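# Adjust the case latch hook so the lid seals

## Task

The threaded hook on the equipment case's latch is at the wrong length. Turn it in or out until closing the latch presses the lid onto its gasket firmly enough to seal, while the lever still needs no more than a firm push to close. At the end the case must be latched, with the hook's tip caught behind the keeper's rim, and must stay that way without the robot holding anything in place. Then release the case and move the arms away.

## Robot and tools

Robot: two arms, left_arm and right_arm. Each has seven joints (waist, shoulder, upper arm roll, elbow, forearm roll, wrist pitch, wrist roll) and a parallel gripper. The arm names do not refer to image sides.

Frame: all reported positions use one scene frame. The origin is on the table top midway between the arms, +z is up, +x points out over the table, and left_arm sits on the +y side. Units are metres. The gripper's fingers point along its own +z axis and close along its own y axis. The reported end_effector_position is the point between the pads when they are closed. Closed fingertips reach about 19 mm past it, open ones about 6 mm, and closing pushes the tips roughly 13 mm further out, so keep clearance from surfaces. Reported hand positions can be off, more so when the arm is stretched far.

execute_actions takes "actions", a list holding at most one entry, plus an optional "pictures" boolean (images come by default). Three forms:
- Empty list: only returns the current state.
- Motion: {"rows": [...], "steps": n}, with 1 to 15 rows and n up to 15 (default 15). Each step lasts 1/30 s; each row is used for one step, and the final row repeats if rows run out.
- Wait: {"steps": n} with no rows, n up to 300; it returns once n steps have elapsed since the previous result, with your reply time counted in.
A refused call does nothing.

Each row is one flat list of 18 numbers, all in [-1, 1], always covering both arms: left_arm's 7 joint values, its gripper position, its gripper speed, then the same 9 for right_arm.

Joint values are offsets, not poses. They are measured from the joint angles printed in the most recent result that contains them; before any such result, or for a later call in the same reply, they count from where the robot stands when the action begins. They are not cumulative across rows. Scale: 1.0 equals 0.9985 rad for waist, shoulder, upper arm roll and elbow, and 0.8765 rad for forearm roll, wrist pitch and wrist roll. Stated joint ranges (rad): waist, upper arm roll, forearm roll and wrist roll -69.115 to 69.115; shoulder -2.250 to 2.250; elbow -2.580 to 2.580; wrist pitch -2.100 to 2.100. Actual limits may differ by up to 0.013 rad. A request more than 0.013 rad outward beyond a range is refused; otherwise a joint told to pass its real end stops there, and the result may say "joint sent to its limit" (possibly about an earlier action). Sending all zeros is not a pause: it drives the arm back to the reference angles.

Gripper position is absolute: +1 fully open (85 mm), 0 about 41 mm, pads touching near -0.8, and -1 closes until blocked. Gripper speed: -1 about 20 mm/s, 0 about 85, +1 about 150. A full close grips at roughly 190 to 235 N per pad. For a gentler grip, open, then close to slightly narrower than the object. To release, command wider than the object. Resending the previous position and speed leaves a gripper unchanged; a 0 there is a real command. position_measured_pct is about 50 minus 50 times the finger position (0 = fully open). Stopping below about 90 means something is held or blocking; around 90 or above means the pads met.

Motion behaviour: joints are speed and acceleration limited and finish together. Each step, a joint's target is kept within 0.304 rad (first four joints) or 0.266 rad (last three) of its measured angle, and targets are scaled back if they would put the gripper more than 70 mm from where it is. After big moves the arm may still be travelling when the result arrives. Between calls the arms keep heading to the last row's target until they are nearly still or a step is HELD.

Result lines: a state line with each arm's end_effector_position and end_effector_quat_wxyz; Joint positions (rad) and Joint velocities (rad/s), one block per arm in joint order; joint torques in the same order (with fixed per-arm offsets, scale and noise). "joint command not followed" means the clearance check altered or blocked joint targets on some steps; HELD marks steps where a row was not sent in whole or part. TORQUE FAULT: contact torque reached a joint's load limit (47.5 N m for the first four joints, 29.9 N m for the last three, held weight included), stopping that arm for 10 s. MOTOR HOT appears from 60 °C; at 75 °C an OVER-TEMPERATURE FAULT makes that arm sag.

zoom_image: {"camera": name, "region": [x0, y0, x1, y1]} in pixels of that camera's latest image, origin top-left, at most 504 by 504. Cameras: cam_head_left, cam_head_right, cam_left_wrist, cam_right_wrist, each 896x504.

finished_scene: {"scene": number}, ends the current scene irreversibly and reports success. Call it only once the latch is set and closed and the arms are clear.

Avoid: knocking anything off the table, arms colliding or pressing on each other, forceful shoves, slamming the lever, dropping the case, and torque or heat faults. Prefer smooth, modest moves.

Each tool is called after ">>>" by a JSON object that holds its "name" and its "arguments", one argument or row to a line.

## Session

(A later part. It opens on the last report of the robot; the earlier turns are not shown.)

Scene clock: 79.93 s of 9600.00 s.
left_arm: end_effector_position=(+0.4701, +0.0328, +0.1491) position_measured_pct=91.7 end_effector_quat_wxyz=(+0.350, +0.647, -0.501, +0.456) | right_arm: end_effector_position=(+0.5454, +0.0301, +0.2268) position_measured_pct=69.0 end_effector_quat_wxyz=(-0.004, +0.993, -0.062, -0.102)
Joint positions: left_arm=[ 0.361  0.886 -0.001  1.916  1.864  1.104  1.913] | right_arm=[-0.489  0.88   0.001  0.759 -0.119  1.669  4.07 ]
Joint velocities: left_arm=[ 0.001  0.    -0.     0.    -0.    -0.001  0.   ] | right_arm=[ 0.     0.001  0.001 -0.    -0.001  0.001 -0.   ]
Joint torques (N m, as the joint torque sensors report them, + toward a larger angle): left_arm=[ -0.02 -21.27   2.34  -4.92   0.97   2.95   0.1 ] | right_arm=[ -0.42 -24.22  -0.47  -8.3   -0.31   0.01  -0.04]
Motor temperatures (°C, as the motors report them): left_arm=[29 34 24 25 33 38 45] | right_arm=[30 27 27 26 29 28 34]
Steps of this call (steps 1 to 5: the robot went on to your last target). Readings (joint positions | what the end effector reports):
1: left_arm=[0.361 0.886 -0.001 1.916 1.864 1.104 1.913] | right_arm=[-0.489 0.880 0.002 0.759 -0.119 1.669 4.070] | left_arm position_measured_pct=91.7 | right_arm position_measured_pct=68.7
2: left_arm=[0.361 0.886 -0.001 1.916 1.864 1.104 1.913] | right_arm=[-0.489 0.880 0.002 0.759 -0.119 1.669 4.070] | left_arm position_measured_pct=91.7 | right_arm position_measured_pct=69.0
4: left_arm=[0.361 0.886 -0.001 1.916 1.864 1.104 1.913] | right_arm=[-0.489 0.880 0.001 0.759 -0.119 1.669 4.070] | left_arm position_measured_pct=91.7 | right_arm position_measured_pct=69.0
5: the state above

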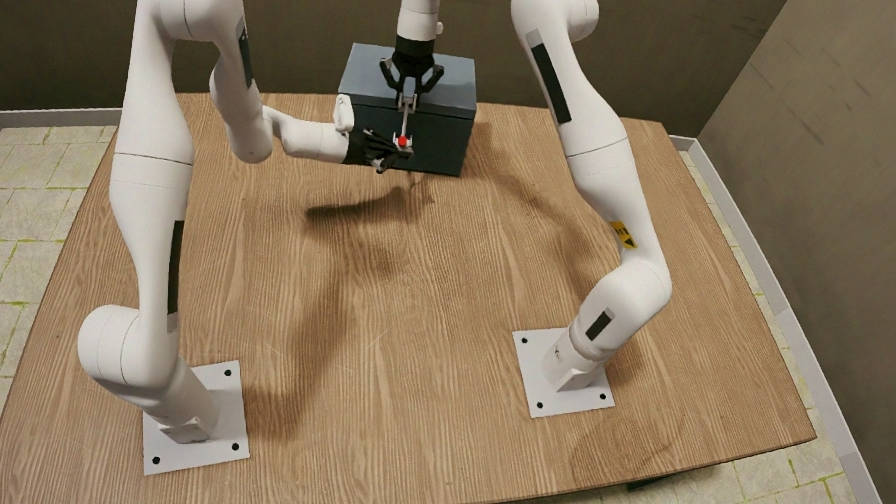

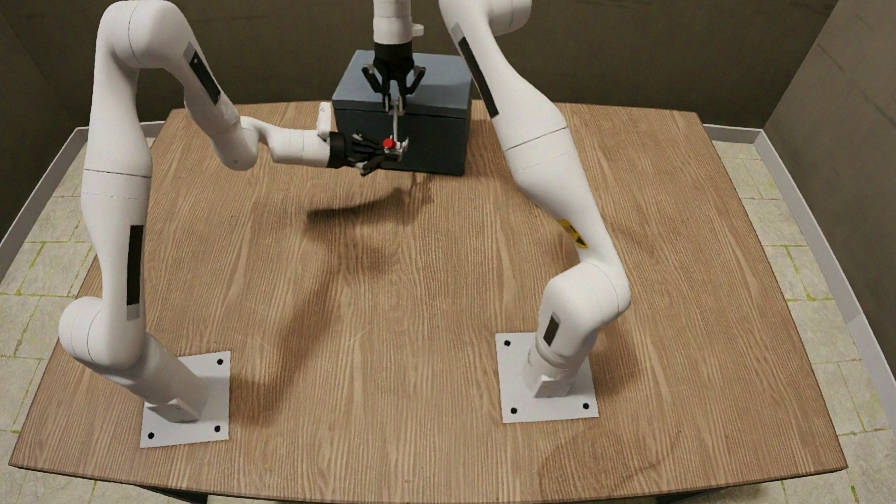

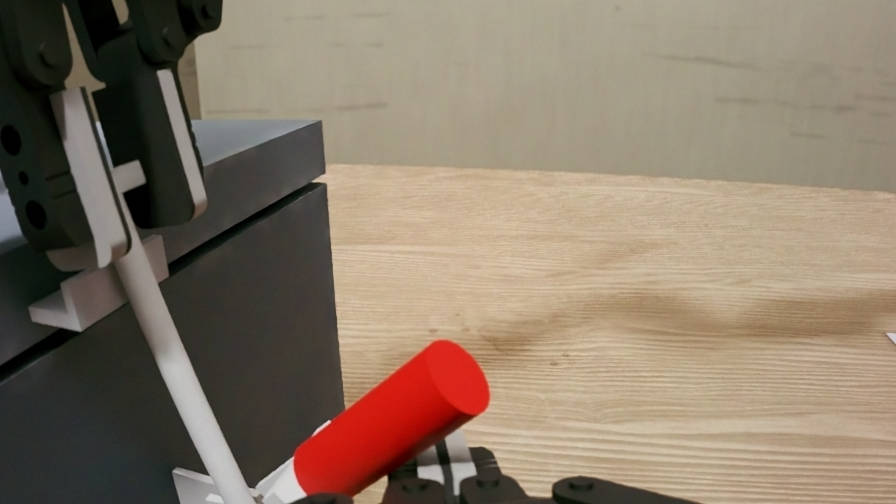

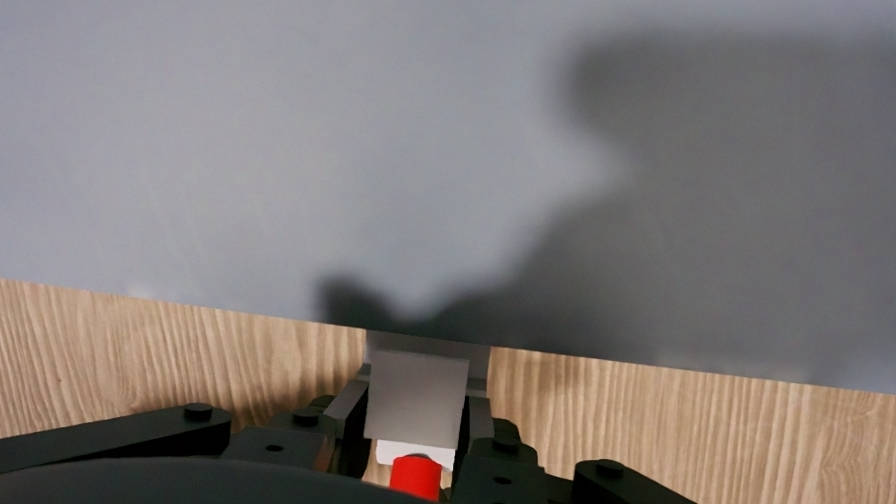

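>>> {"name": "execute_actions", "arguments": {
  "actions": [
    {"rows": [[0,-0.001,0,0,0,0,0,-1,1, -0.051,-0.138,0,0.254,0.070,-0.240,-0.037,-0.4,-0.5]], "steps": 15}
  ],
  "pictures": false
}}

>>> {"name": "execute_actions", "arguments": {
  "actions": [
    {"rows": [[0,-0.001,0,0,0,0,0,-1,1, -0.079,-0.135,0,0.25,0.121,-0.268,-0.116,-0.4,-0.5]], "steps": 15}
  ],
  "pictures": false
}}

>>> {"name": "execute_actions", "arguments": {
  "actions": [
    {"rows": [[0,-0.001,0,0,0,0,0,-1,1, -0.095,-0.105,0,0.219,0.173,-0.237,-0.195,-0.4,-0.5]], "steps": 15}
  ]
}}

Scene clock: 85.00 s of 9600.00 s.
left_arm: end_effector_position=(+0.4697, +0.0328, +0.1489) position_measured_pct=91.7 end_effector_quat_wxyz=(+0.350, +0.647, -0.501, +0.455) | right_arm: end_effector_position=(+0.5289, +0.0317, +0.2292) position_measured_pct=69.0 end_effector_quat_wxyz=(-0.004, +0.997, -0.059, -0.043)
Joint positions: left_arm=[ 0.361  0.886 -0.001  1.916  1.863  1.103  1.913] | right_arm=[-0.538  0.742  0.001  1.006 -0.058  1.459  4.037]
Joint velocities: left_arm=[ 0.001  0.     0.     0.     0.    -0.001 -0.001] | right_arm=[-0.011 -0.028  0.004  0.045  0.005 -0.026 -0.003]
Joint torques (N m, as the joint torque sensors report them, + toward a larger angle): left_arm=[ -0.09 -21.25   2.16  -5.12   1.37   2.95   0.15] | right_arm=[ -0.29 -19.55  -0.05  -5.75   0.03   0.23  -0.2 ]
Motor temperatures (°C, as the motors report them): left_arm=[29 34 24 25 33 38 45] | right_arm=[30 27 27 26 29 28 34]
Steps of this call (steps 1 to 15: the robot went on to your last target; steps 16 to 137: nothing new was sent; steps 138 to 152: all 15 steps of this action). Readings (joint positions | what the end effector reports):
138: left_arm=[0.361 0.886 -0.001 1.916 1.864 1.103 1.913] | right_arm=[-0.489 0.879 0.002 0.760 -0.119 1.668 4.070] | left_arm position_measured_pct=91.7 | right_arm position_measured_pct=69.0
139: left_arm=[0.361 0.886 -0.001 1.916 1.864 1.103 1.913] | right_arm=[-0.490 0.875 0.002 0.766 -0.117 1.664 4.069] | left_arm position_measured_pct=91.7 | right_arm position_measured_pct=69.0
141: left_arm=[0.361 0.886 -0.001 1.916 1.864 1.103 1.913] | right_arm=[-0.496 0.860 0.002 0.794 -0.111 1.642 4.066] | left_arm position_measured_pct=91.7 | right_arm position_measured_pct=69.0
145: left_arm=[0.361 0.885 -0.001 1.916 1.863 1.103 1.913] | right_arm=[-0.519 0.796 0.002 0.909 -0.083 1.546 4.051] | left_arm position_measured_pct=91.7 | right_arm position_measured_pct=69.0
152: the state above

Scene clock: 85.50 s of 9600.00 s.
left_arm: end_effector_position=(+0.4696, +0.0328, +0.1489) position_measured_pct=91.7 end_effector_quat_wxyz=(+0.350, +0.647, -0.502, +0.455) | right_arm: end_effector_position=(+0.5122, +0.0340, +0.2293) position_measured_pct=69.0 end_effector_quat_wxyz=(-0.000, +0.998, -0.060, +0.036)
Joint positions: left_arm=[ 0.361  0.885 -0.001  1.917  1.863  1.103  1.913] | right_arm=[-0.614  0.609  0.001  1.252  0.048  1.226  3.936]
Joint velocities: left_arm=[-0.    -0.     0.     0.    -0.    -0.002  0.   ] | right_arm=[-0.017 -0.024  0.005  0.04   0.005 -0.024 -0.006]
Joint torques (N m, as the joint torque sensors report them, + toward a larger angle): left_arm=[  0.02 -20.47   2.17  -4.41   0.95   2.77  -0.08] | right_arm=[ -0.19 -19.28  -0.03  -7.4   -0.28  -0.1   -0.18]
Motor temperatures (°C, as the motors report them): left_arm=[29 34 24 25 33 38 45] | right_arm=[30 27 27 26 29 28 34]
Steps of this call (steps 1 to 15: all 15 steps of this action). Readings (joint positions | what the end effector reports):
1: left_arm=[0.361 0.886 -0.001 1.917 1.863 1.103 1.913] | right_arm=[-0.539 0.741 0.001 1.009 -0.058 1.458 4.037] | left_arm position_measured_pct=91.7 | right_arm position_measured_pct=69.0
2: left_arm=[0.361 0.885 -0.001 1.917 1.863 1.103 1.913] | right_arm=[-0.541 0.736 0.002 1.016 -0.055 1.452 4.035] | left_arm position_measured_pct=91.7 | right_arm position_measured_pct=69.0
4: left_arm=[0.361 0.885 -0.001 1.917 1.863 1.103 1.913] | right_arm=[-0.551 0.720 0.002 1.046 -0.044 1.426 4.024] | left_arm position_measured_pct=91.7 | right_arm position_measured_pct=69.0
8: left_arm=[0.361 0.885 -0.001 1.917 1.863 1.103 1.913] | right_arm=[-0.588 0.657 0.002 1.161 0.007 1.317 3.976] | left_arm position_measured_pct=91.7 | right_arm position_measured_pct=69.0
15: the state above

Scene clock: 86.00 s of 9600.00 s.
left_arm: end_effector_position=(+0.4695, +0.0329, +0.1490) position_measured_pct=91.7 end_effector_quat_wxyz=(+0.350, +0.647, -0.502, +0.455) | right_arm: end_effector_position=(+0.4946, +0.0362, +0.2269) position_measured_pct=69.0 end_effector_quat_wxyz=(+0.004, +0.992, -0.059, +0.116)
Joint positions: left_arm=[ 0.361  0.885 -0.001  1.917  1.863  1.102  1.913] | right_arm=[-0.707  0.505  0.001  1.468  0.199  1.019  3.766]
Joint velocities: left_arm=[ 0.001 -0.001 -0.     0.    -0.    -0.     0.001] | right_arm=[-0.021 -0.016  0.006  0.03   0.004 -0.014 -0.007]
Joint torques (N m, as the joint torque sensors report them, + toward a larger angle): left_arm=[  0.01 -20.77   1.79  -4.71   0.85   2.78   0.18] | right_arm=[  0.44 -18.1    0.55  -8.59   0.92  -0.44  -0.17]
Motor temperatures (°C, as the motors report them): left_arm=[29 34 24 25 33 38 45] | right_arm=[30 27 27 26 29 28 34]
Steps of this call (steps 1 to 15: all 15 steps of this action). Readings (joint positions | what the end effector reports):
1: left_arm=[0.361 0.885 -0.001 1.917 1.863 1.103 1.913] | right_arm=[-0.616 0.608 0.001 1.254 0.049 1.224 3.935] | left_arm position_measured_pct=91.7 | right_arm position_measured_pct=69.0
2: left_arm=[0.361 0.885 -0.001 1.917 1.863 1.103 1.913] | right_arm=[-0.619 0.604 0.002 1.261 0.052 1.219 3.931] | left_arm position_measured_pct=91.7 | right_arm position_measured_pct=69.0
4: left_arm=[0.361 0.885 -0.001 1.917 1.863 1.102 1.913] | right_arm=[-0.633 0.589 0.002 1.290 0.071 1.192 3.910] | left_arm position_measured_pct=91.7 | right_arm position_measured_pct=69.0
8: left_arm=[0.361 0.885 -0.001 1.917 1.863 1.102 1.913] | right_arm=[-0.680 0.538 0.001 1.398 0.148 1.088 3.823] | left_arm position_measured_pct=91.7 | right_arm position_measured_pct=69.0
15: the state above

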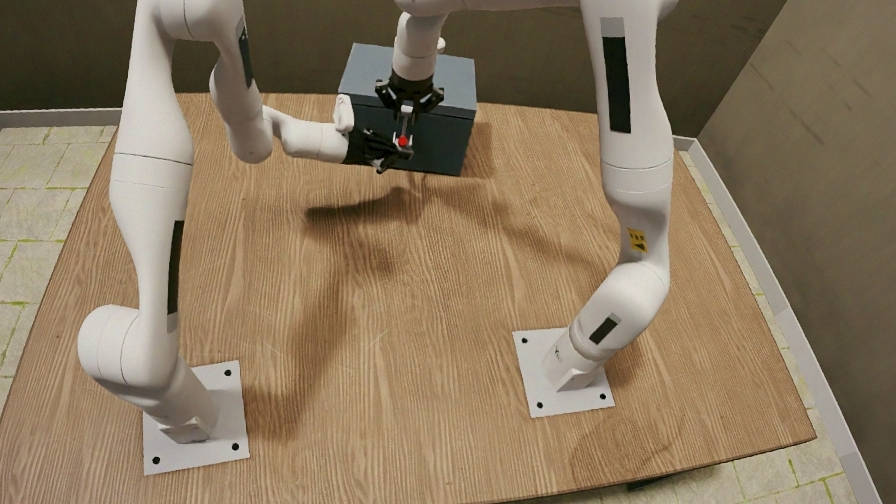

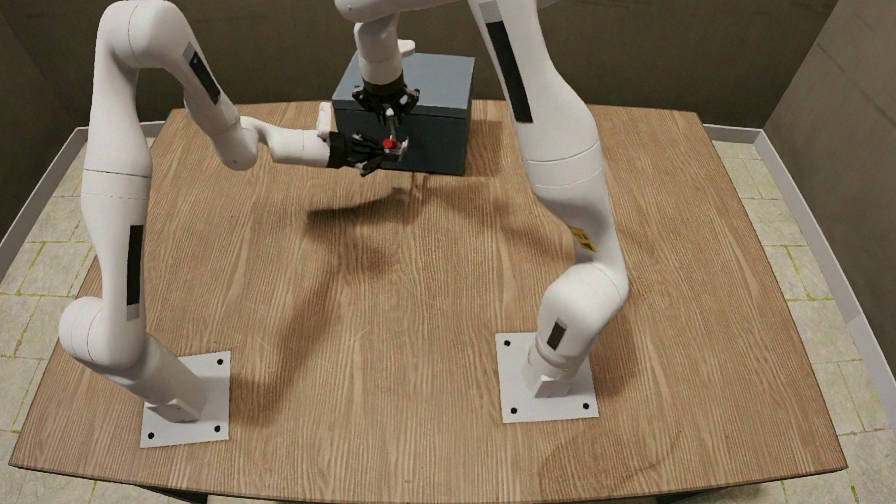

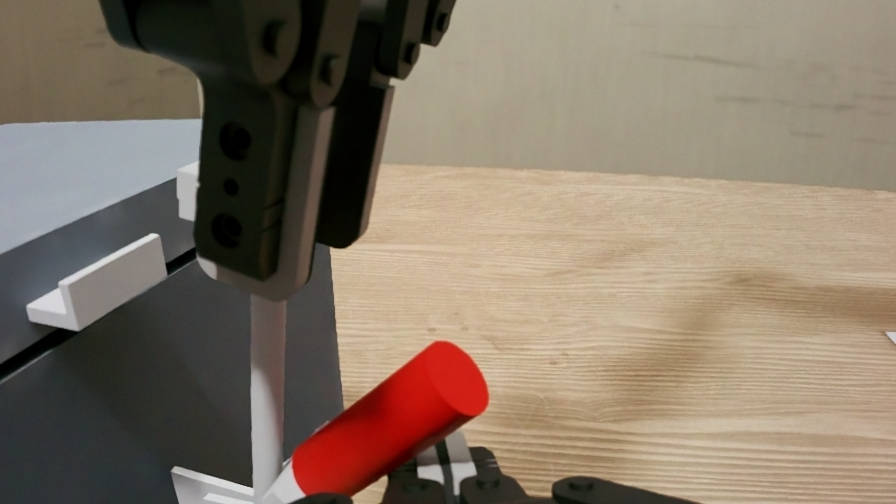

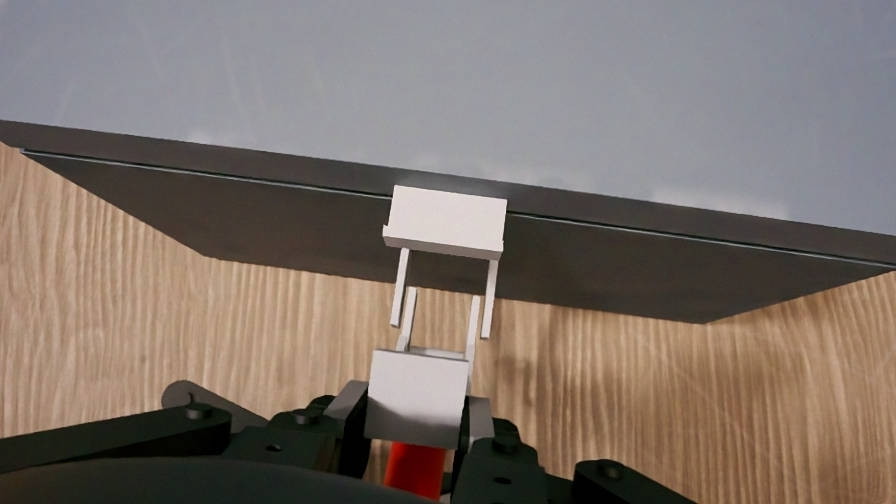

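>>> {"name": "execute_actions", "arguments": {
  "actions": [
    {"rows": [[0,0,0,0,0,0,0,-1,1, -0.003,0,0,0.004,0,-0.003,0,-0.32,-0.5]], "steps": 12}
  ]
}}

Scene clock: 87.13 s of 9600.00 s.
left_arm: end_effector_position=(+0.4693, +0.0329, +0.1487) position_measured_pct=91.7 end_effector_quat_wxyz=(+0.350, +0.647, -0.502, +0.455) | right_arm: end_effector_position=(+0.4930, +0.0370, +0.2257) position_measured_pct=65.9 end_effector_quat_wxyz=(+0.004, +0.992, -0.058, +0.115)
Joint positions: left_arm=[ 0.361  0.885 -0.002  1.917  1.863  1.102  1.913] | right_arm=[-0.71   0.505  0.001  1.472  0.199  1.016  3.766]
Joint velocities: left_arm=[ 0. -0.  0. -0.  0.  0. -0.] | right_arm=[-0.     0.001 -0.    -0.001  0.001 -0.001  0.001]
Joint torques (N m, as the joint torque sensors report them, + toward a larger angle): left_arm=[  0.03 -20.58   2.18  -4.44   0.79   2.65   0.01] | right_arm=[ -0.3  -18.76  -0.19  -8.13   0.63  -0.53   0.1 ]
Motor temperatures (°C, as the motors report them): left_arm=[29 34 24 25 33 38 45] | right_arm=[30 27 27 26 29 28 34]
Steps of this call (steps 1 to 15: the robot went on to your last target; steps 16 to 22: nothing new was sent; steps 23 to 34: all 12 steps of this action). Readings (joint positions | what the end effector reports):
23: left_arm=[0.361 0.885 -0.001 1.917 1.863 1.102 1.913] | right_arm=[-0.710 0.504 0.001 1.471 0.200 1.018 3.765] | left_arm position_measured_pct=91.7 | right_arm position_measured_pct=69.0
24: left_arm=[0.361 0.885 -0.001 1.917 1.863 1.102 1.913] | right_arm=[-0.710 0.504 0.001 1.471 0.200 1.017 3.765] | left_arm position_measured_pct=91.7 | right_arm position_measured_pct=68.7
26: left_arm=[0.361 0.885 -0.001 1.917 1.863 1.102 1.913] | right_arm=[-0.710 0.505 0.001 1.471 0.199 1.017 3.765] | left_arm position_measured_pct=91.7 | right_arm position_measured_pct=66.7
30: left_arm=[0.361 0.885 -0.002 1.917 1.863 1.102 1.913] | right_arm=[-0.710 0.505 0.001 1.472 0.199 1.016 3.766] | left_arm position_measured_pct=91.7 | right_arm position_measured_pct=65.9
34: the state above

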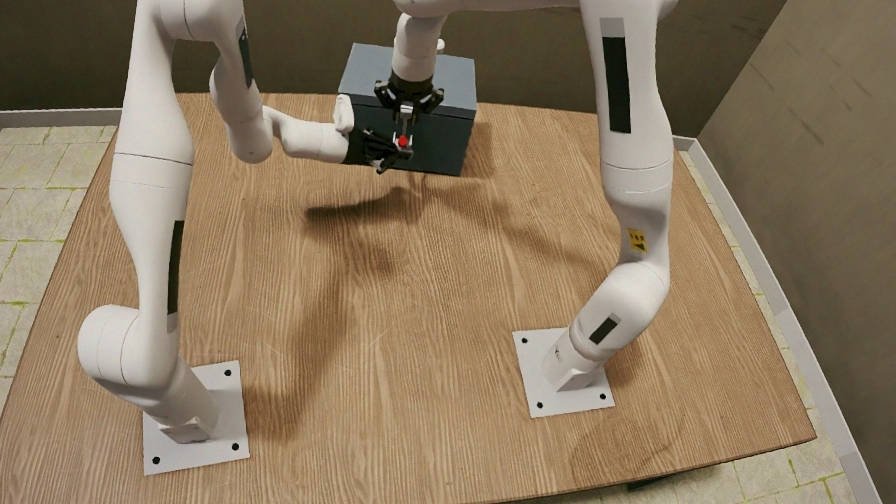

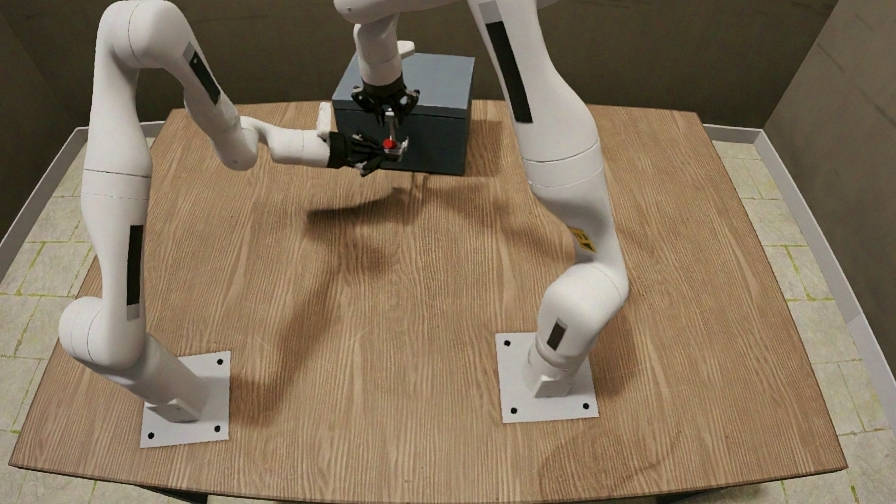

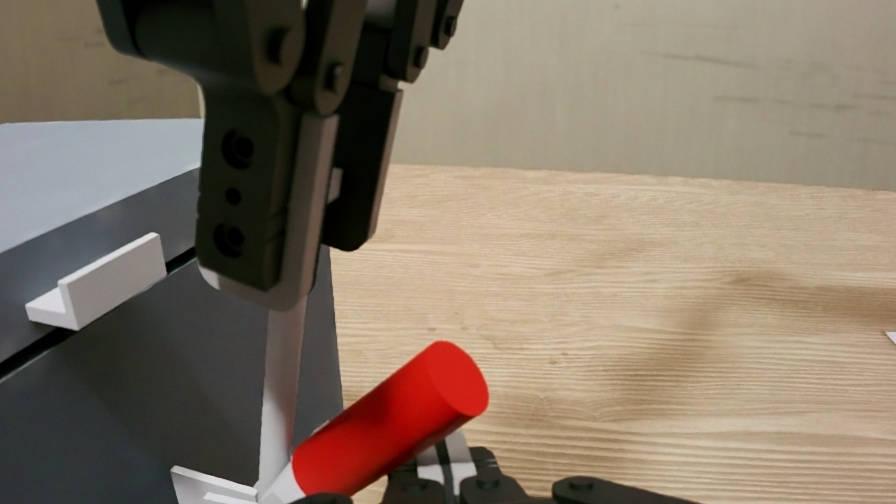

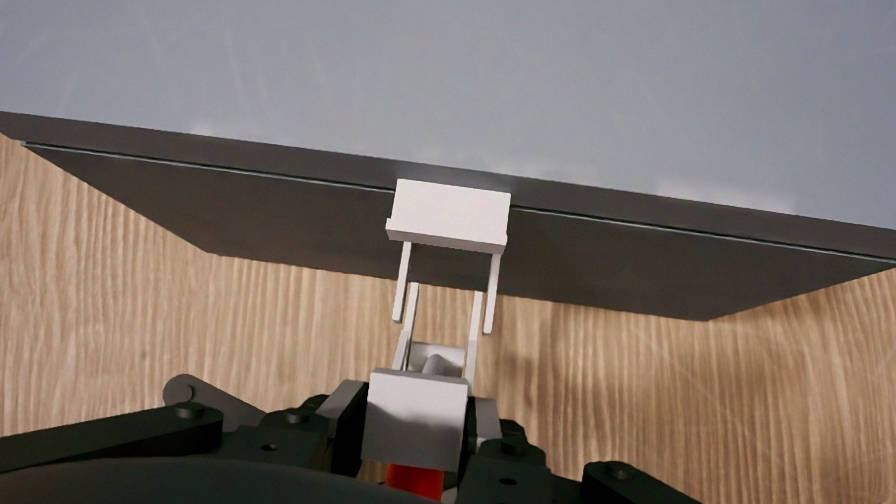

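>>> {"name": "execute_actions", "arguments": {
  "actions": []
}}

Scene clock: 91.63 s of 9600.00 s.
left_arm: end_effector_position=(+0.4693, +0.0329, +0.1487) position_measured_pct=91.7 end_effector_quat_wxyz=(+0.350, +0.647, -0.502, +0.455) | right_arm: end_effector_position=(+0.4930, +0.0370, +0.2257) position_measured_pct=65.9 end_effector_quat_wxyz=(+0.004, +0.992, -0.058, +0.115)
Joint positions: left_arm=[ 0.361  0.885 -0.002  1.917  1.863  1.102  1.913] | right_arm=[-0.71   0.505  0.001  1.472  0.199  1.016  3.766]
Joint velocities: left_arm=[-0.     0.001 -0.    -0.     0.    -0.     0.   ] | right_arm=[-0.     0.    -0.001  0.001  0.     0.001  0.002]
Joint torques (N m, as the joint torque sensors report them, + toward a larger angle): left_arm=[  0.23 -20.68   1.83  -4.38   0.75   2.72   0.  ] | right_arm=[ -0.02 -19.09  -0.18  -8.03   0.61  -0.48   0.02]
Motor temperatures (°C, as the motors report them): left_arm=[29 34 24 25 33 38 45] | right_arm=[30 27 27 26 29 28 34]
Steps of this call (steps 1 to 15: the robot went on to your last target; steps 16 to 135: nothing new was sent). Readings (joint positions | what the end effector reports):
1: left_arm=[0.361 0.885 -0.002 1.917 1.863 1.102 1.913] | right_arm=[-0.710 0.505 0.001 1.472 0.199 1.016 3.766] | left_arm position_measured_pct=91.7 | right_arm position_measured_pct=65.9
2: left_arm=[0.361 0.885 -0.002 1.917 1.863 1.102 1.913] | right_arm=[-0.710 0.505 0.001 1.472 0.199 1.016 3.766] | left_arm position_measured_pct=91.7 | right_arm position_measured_pct=65.9
4: left_arm=[0.361 0.885 -0.002 1.917 1.863 1.102 1.913] | right_arm=[-0.710 0.505 0.001 1.472 0.199 1.016 3.766] | left_arm position_measured_pct=91.7 | right_arm position_measured_pct=65.9
8: left_arm=[0.361 0.885 -0.002 1.917 1.863 1.102 1.913] | right_arm=[-0.710 0.505 0.001 1.472 0.199 1.016 3.766] | left_arm position_measured_pct=91.7 | right_arm position_measured_pct=65.9
135: the state above
All arms were judged still, so your last target was given up. Only a new action makes them travel on or press farther. Fingers that are still opening or closing keep moving.

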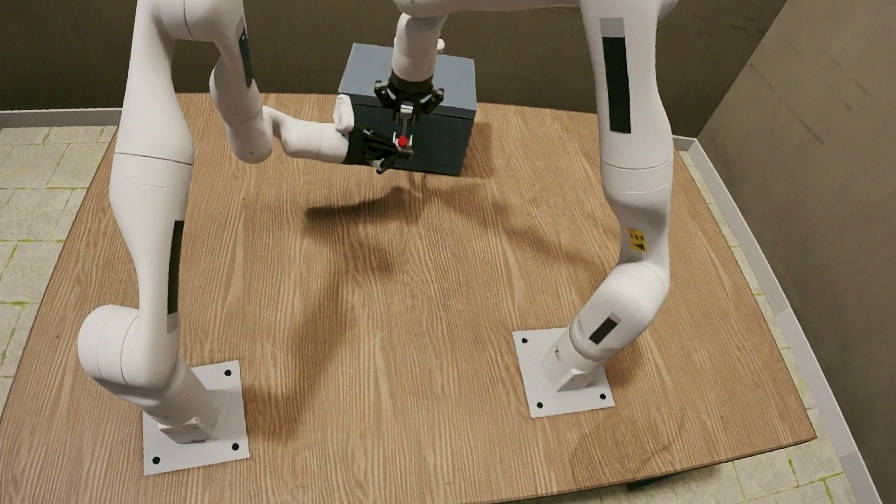

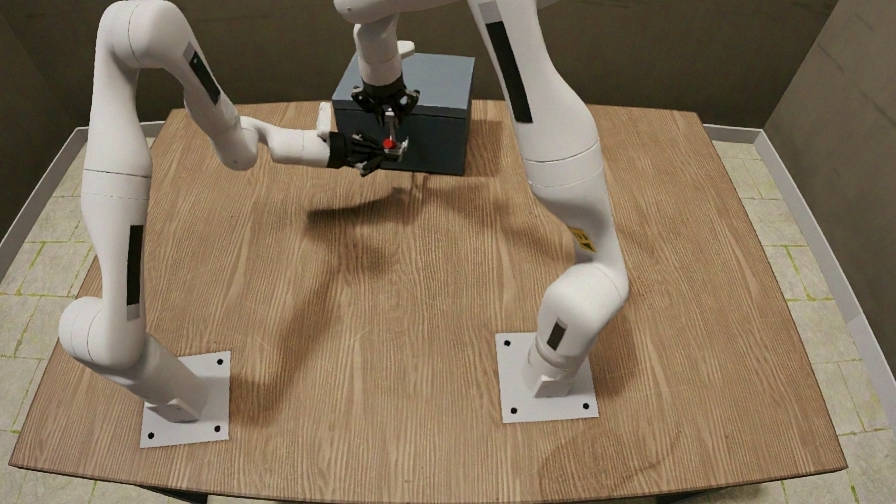

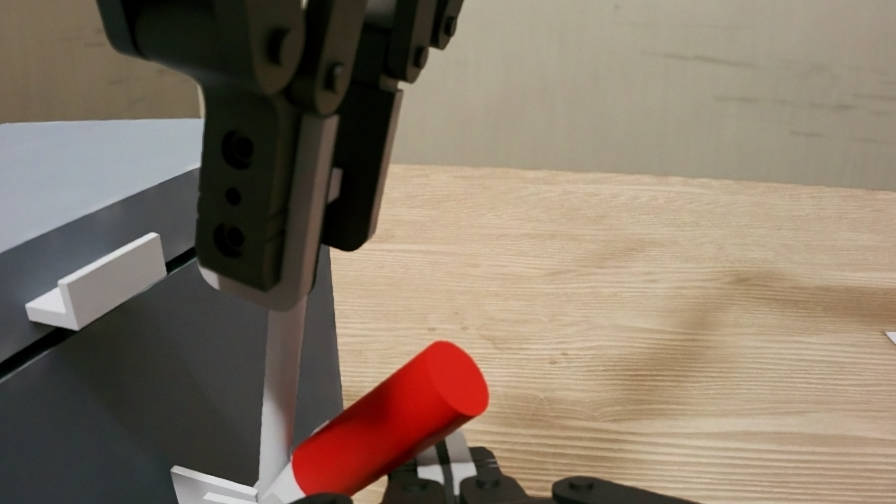

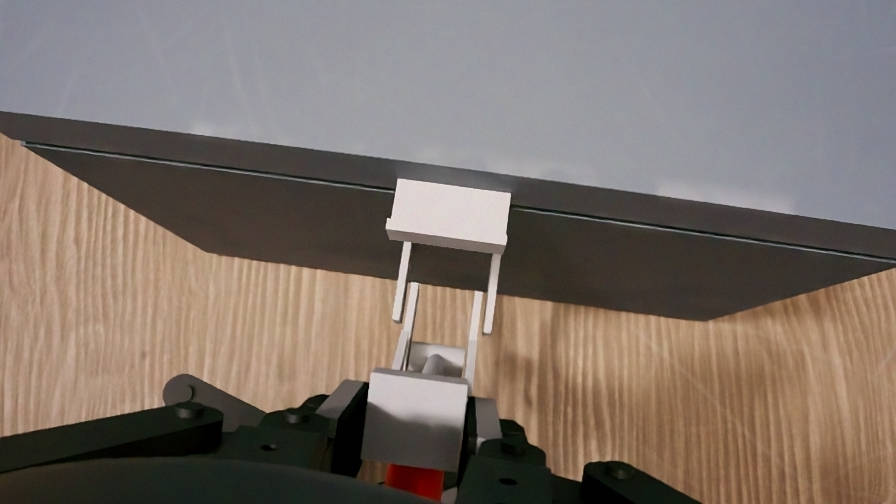

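>>> {"name": "execute_actions", "arguments": {
  "actions": [
    {"rows":[[0,0,0,0,0,0,0,-1,1,0,0,0,0,0,0,-1,-0.32,-0.5]],"steps":15}
  ],
  "pictures": false
}}

>>> {"name": "execute_actions", "arguments": {
  "actions": [
    {"rows":[[0,0,0,0,0,0,0,-1,1,0,0,0,0,0,0,-1,-0.32,-0.5]],"steps":15}
  ],
  "pictures": false
}}

>>> {"name": "execute_actions", "arguments": {
  "actions": [
    {"rows":[[0,0,0,0,0,0,0,-1,1,0,0,0,0,0,0,-1,-0.32,-0.5]],"steps":15}
  ],
  "pictures": false
}}

>>> {"name": "execute_actions", "arguments": {
  "actions": [
    {"rows":[[0,0,0,0,0,0,0,-1,1,0,0,0,0,0,0,-1,-0.32,-0.5]],"steps":15}
  ],
  "pictures": false
}}

>>> {"name": "execute_actions", "arguments": {
  "actions": [
    {"rows":[[0,0,0,0,0,0,0,-1,1,0,0,0,0,0,0,-1,-0.32,-0.5]],"steps":15}
  ],
  "pictures": true
}}

Scene clock: 94.03 s of 9600.00 s.
left_arm: end_effector_position=(+0.4693, +0.0329, +0.1487) position_measured_pct=91.7 end_effector_quat_wxyz=(+0.350, +0.647, -0.502, +0.455) | right_arm: end_effector_position=(+0.4930, +0.0373, +0.2257) position_measured_pct=65.9 end_effector_quat_wxyz=(-0.025, +0.946, -0.304, +0.112)
Joint positions: left_arm=[ 0.361  0.885 -0.002  1.917  1.863  1.102  1.913] | right_arm=[-0.71   0.506  0.001  1.472  0.199  1.016  3.26 ]
Joint velocities: left_arm=[-0.001 -0.    -0.     0.    -0.    -0.    -0.   ] | right_arm=[ 0.     0.001  0.001 -0.     0.002  0.    -1.217]
Joint torques (N m, as the joint torque sensors report them, + toward a larger angle): left_arm=[ -0.07 -20.6    2.27  -4.36   0.72   2.74   0.03] | right_arm=[ -0.24 -18.75   0.05  -7.69   0.66  -0.28   0.32]
Motor temperatures (°C, as the motors report them): left_arm=[29 34 24 25 33 38 45] | right_arm=[30 27 27 26 29 28 34]
Steps of this call (steps 1 to 57: nothing new was sent; steps 58 to 72: all 15 steps of this action). Readings (joint positions | what the end effector reports):
58: left_arm=[0.361 0.885 -0.002 1.917 1.863 1.102 1.913] | right_arm=[-0.710 0.505 0.001 1.472 0.199 1.016 3.764] | left_arm position_measured_pct=91.7 | right_arm position_measured_pct=65.9
59: left_arm=[0.361 0.885 -0.002 1.917 1.863 1.102 1.913] | right_arm=[-0.710 0.505 0.001 1.472 0.199 1.016 3.755] | left_arm position_measured_pct=91.7 | right_arm position_measured_pct=65.9
61: left_arm=[0.361 0.885 -0.002 1.917 1.863 1.102 1.913] | right_arm=[-0.710 0.505 0.001 1.472 0.199 1.016 3.704] | left_arm position_measured_pct=91.7 | right_arm position_measured_pct=65.9
65: left_arm=[0.361 0.885 -0.002 1.917 1.863 1.102 1.913] | right_arm=[-0.710 0.506 0.001 1.472 0.199 1.016 3.544] | left_arm position_measured_pct=91.7 | right_arm position_measured_pct=65.9
72: the state above

Scene clock: 94.53 s of 9600.00 s.
left_arm: end_effector_position=(+0.4692, +0.0329, +0.1485) position_measured_pct=91.7 end_effector_quat_wxyz=(+0.350, +0.647, -0.502, +0.455) | right_arm: end_effector_position=(+0.4932, +0.0374, +0.2257) position_measured_pct=65.9 end_effector_quat_wxyz=(-0.058, +0.811, -0.574, +0.100)
Joint positions: left_arm=[ 0.361  0.885 -0.002  1.917  1.863  1.102  1.913] | right_arm=[-0.71   0.506  0.001  1.471  0.199  1.015  2.65 ]
Joint velocities: left_arm=[-0.001  0.    -0.    -0.001 -0.     0.001 -0.001] | right_arm=[ 0.     0.001  0.     0.     0.    -0.    -1.217]
Joint torques (N m, as the joint torque sensors report them, + toward a larger angle): left_arm=[  0.12 -20.54   1.98  -4.59   0.81   2.63   0.  ] | right_arm=[  0.03 -18.77  -0.09  -7.87   0.53  -0.37   0.15]
Motor temperatures (°C, as the motors report them): left_arm=[29 34 24 25 33 38 45] | right_arm=[30 27 27 26 29 28 34]
Steps of this call (steps 1 to 15: all 15 steps of this action). Readings (joint positions | what the end effector reports):
1: left_arm=[0.361 0.885 -0.002 1.917 1.863 1.102 1.913] | right_arm=[-0.710 0.506 0.001 1.472 0.199 1.016 3.219] | left_arm position_measured_pct=91.7 | right_arm position_measured_pct=65.9
2: left_arm=[0.361 0.885 -0.002 1.917 1.863 1.102 1.913] | right_arm=[-0.710 0.506 0.001 1.472 0.199 1.016 3.179] | left_arm position_measured_pct=91.7 | right_arm position_measured_pct=65.9
4: left_arm=[0.361 0.885 -0.002 1.917 1.863 1.102 1.913] | right_arm=[-0.710 0.506 0.001 1.471 0.199 1.016 3.097] | left_arm position_measured_pct=91.7 | right_arm position_measured_pct=65.9
8: left_arm=[0.361 0.885 -0.002 1.917 1.863 1.102 1.913] | right_arm=[-0.710 0.506 0.001 1.471 0.199 1.015 2.935] | left_arm position_measured_pct=91.7 | right_arm position_measured_pct=65.9
15: the state above

Scene clock: 95.03 s of 9600.00 s.
left_arm: end_effector_position=(+0.4691, +0.0329, +0.1483) position_measured_pct=91.7 end_effector_quat_wxyz=(+0.350, +0.647, -0.502, +0.455) | right_arm: end_effector_position=(+0.4934, +0.0374, +0.2258) position_measured_pct=65.9 end_effector_quat_wxyz=(+0.086, -0.601, +0.791, -0.078)
Joint positions: left_arm=[ 0.361  0.885 -0.002  1.918  1.862  1.102  1.913] | right_arm=[-0.71   0.506  0.001  1.471  0.199  1.015  2.04 ]
Joint velocities: left_arm=[ 0.002  0.001 -0.     0.001 -0.     0.    -0.   ] | right_arm=[ 0.001 -0.001  0.     0.001  0.002 -0.001 -1.218]
Joint torques (N m, as the joint torque sensors report them, + toward a larger angle): left_arm=[  0.11 -20.48   2.32  -4.56   0.95   2.59   0.08] | right_arm=[ -0.2  -18.66   0.31  -7.99   0.32  -0.35  -0.42]
Motor temperatures (°C, as the motors report them): left_arm=[29 34 24 25 33 38 45] | right_arm=[30 27 27 26 29 28 34]
Steps of this call (steps 1 to 15: all 15 steps of this action). Readings (joint positions | what the end effector reports):
1: left_arm=[0.361 0.885 -0.002 1.918 1.863 1.102 1.913] | right_arm=[-0.710 0.506 0.001 1.471 0.199 1.015 2.609] | left_arm position_measured_pct=91.7 | right_arm position_measured_pct=65.9
2: left_arm=[0.361 0.885 -0.002 1.918 1.863 1.102 1.913] | right_arm=[-0.710 0.506 0.001 1.471 0.199 1.015 2.569] | left_arm position_measured_pct=91.7 | right_arm position_measured_pct=65.9
4: left_arm=[0.361 0.885 -0.002 1.918 1.862 1.102 1.913] | right_arm=[-0.710 0.506 0.001 1.471 0.199 1.015 2.487] | left_arm position_measured_pct=91.7 | right_arm position_measured_pct=65.9
8: left_arm=[0.361 0.885 -0.002 1.918 1.862 1.102 1.913] | right_arm=[-0.710 0.506 0.001 1.471 0.199 1.015 2.325] | left_arm position_measured_pct=91.7 | right_arm position_measured_pct=65.9
15: the state above

Scene clock: 95.53 s of 9600.00 s.
left_arm: end_effector_position=(+0.4689, +0.0329, +0.1481) position_measured_pct=91.7 end_effector_quat_wxyz=(+0.350, +0.647, -0.502, +0.454) | right_arm: end_effector_position=(+0.4937, +0.0371, +0.2259) position_measured_pct=65.9 end_effector_quat_wxyz=(+0.105, -0.336, +0.935, -0.049)
Joint positions: left_arm=[ 0.361  0.885 -0.002  1.918  1.862  1.102  1.913] | right_arm=[-0.71   0.506  0.001  1.471  0.2    1.015  1.43 ]
Joint velocities: left_arm=[ 0.001 -0.    -0.    -0.     0.     0.002 -0.   ] | right_arm=[ 0.001 -0.    -0.001  0.001 -0.     0.    -1.219]
Joint torques (N m, as the joint torque sensors report them, + toward a larger angle): left_arm=[  0.18 -20.4    2.13  -4.48   0.88   2.74   0.04] | right_arm=[ -0.13 -18.86   0.06  -8.02   0.07  -0.81   0.06]
Motor temperatures (°C, as the motors report them): left_arm=[29 34 24 25 33 38 45] | right_arm=[30 27 27 26 29 28 34]
Steps of this call (steps 1 to 15: all 15 steps of this action). Readings (joint positions | what the end effector reports):
1: left_arm=[0.361 0.885 -0.002 1.918 1.862 1.102 1.913] | right_arm=[-0.710 0.506 0.001 1.471 0.199 1.015 2.000] | left_arm position_measured_pct=91.7 | right_arm position_measured_pct=65.9
2: left_arm=[0.361 0.885 -0.002 1.918 1.862 1.102 1.913] | right_arm=[-0.710 0.506 0.001 1.471 0.199 1.015 1.959] | left_arm position_measured_pct=91.7 | right_arm position_measured_pct=65.9
4: left_arm=[0.361 0.885 -0.002 1.918 1.862 1.102 1.913] | right_arm=[-0.710 0.506 0.001 1.471 0.199 1.015 1.878] | left_arm position_measured_pct=91.7 | right_arm position_measured_pct=65.9
8: left_arm=[0.361 0.885 -0.002 1.918 1.862 1.102 1.913] | right_arm=[-0.710 0.506 0.001 1.471 0.199 1.015 1.715] | left_arm position_measured_pct=91.7 | right_arm position_measured_pct=65.9
15: the state above

Scene clock: 96.03 s of 9600.00 s.
left_arm: end_effector_position=(+0.4688, +0.0329, +0.1480) position_measured_pct=91.7 end_effector_quat_wxyz=(+0.350, +0.648, -0.502, +0.454) | right_arm: end_effector_position=(+0.4938, +0.0365, +0.2258) position_measured_pct=65.9 end_effector_quat_wxyz=(+0.115, -0.039, +0.993, -0.015)
Joint positions: left_arm=[ 0.361  0.885 -0.002  1.918  1.862  1.102  1.913] | right_arm=[-0.709  0.506  0.002  1.471  0.2    1.016  0.82 ]
Joint velocities: left_arm=[-0.  0.  0.  0. -0.  0.  0.] | right_arm=[ 0.    -0.    -0.003  0.001  0.001 -0.002 -1.219]
Joint torques (N m, as the joint torque sensors report them, + toward a larger angle): left_arm=[  0.3  -20.51   2.2   -4.24   0.62   2.63   0.17] | right_arm=[ -0.47 -18.53  -0.45  -8.47   0.23  -0.71  -0.3 ]
Motor temperatures (°C, as the motors report them): left_arm=[29 34 24 25 33 38 45] | right_arm=[30 27 27 26 29 28 34]
Steps of this call (steps 1 to 15: all 15 steps of this action). Readings (joint positions | what the end effector reports):
1: left_arm=[0.361 0.885 -0.002 1.918 1.862 1.102 1.913] | right_arm=[-0.710 0.506 0.001 1.471 0.200 1.015 1.390] | left_arm position_measured_pct=91.7 | right_arm position_measured_pct=65.9
2: left_arm=[0.361 0.885 -0.002 1.918 1.862 1.102 1.913] | right_arm=[-0.710 0.506 0.001 1.471 0.200 1.015 1.349] | left_arm position_measured_pct=91.7 | right_arm position_measured_pct=65.9
4: left_arm=[0.361 0.885 -0.002 1.918 1.862 1.102 1.913] | right_arm=[-0.710 0.506 0.001 1.471 0.200 1.015 1.268] | left_arm position_measured_pct=91.7 | right_arm position_measured_pct=65.9
8: left_arm=[0.361 0.885 -0.002 1.918 1.862 1.102 1.913] | right_arm=[-0.710 0.506 0.001 1.471 0.200 1.015 1.105] | left_arm position_measured_pct=91.7 | right_arm position_measured_pct=65.9
15: the state above

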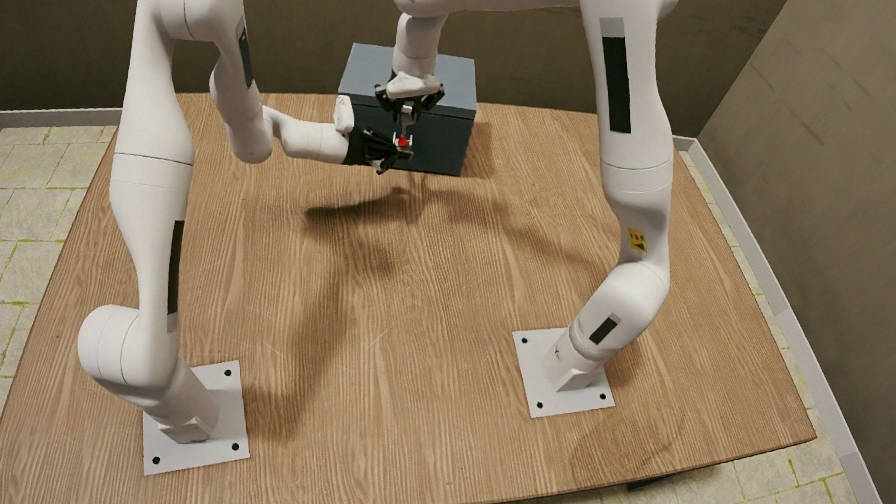

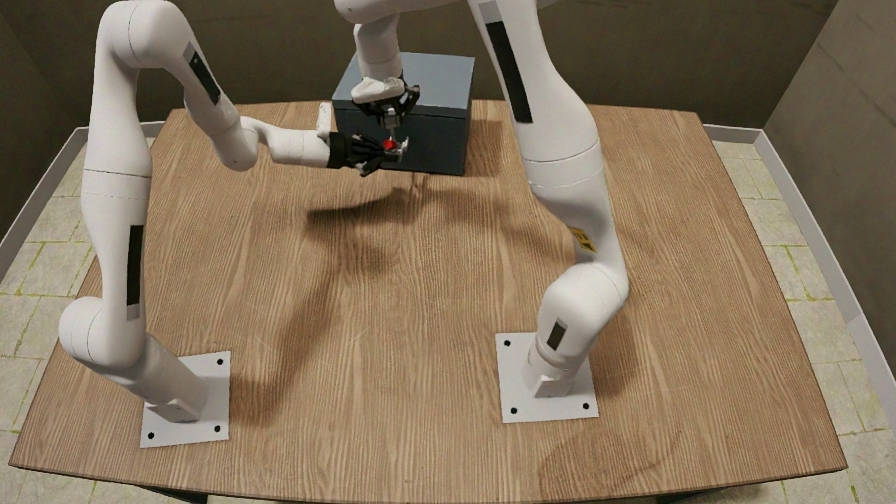

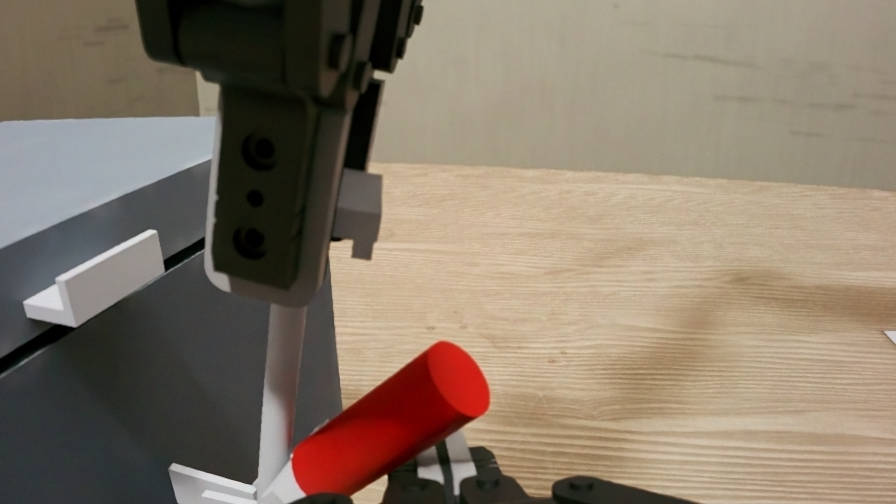

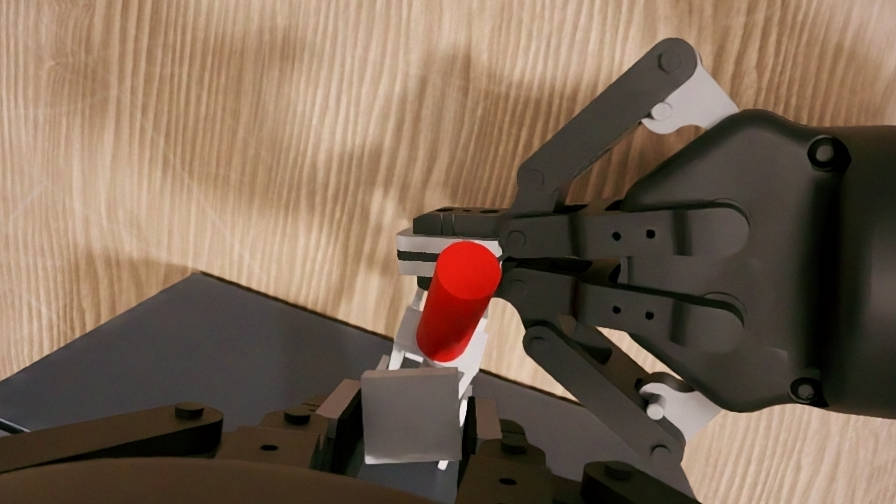

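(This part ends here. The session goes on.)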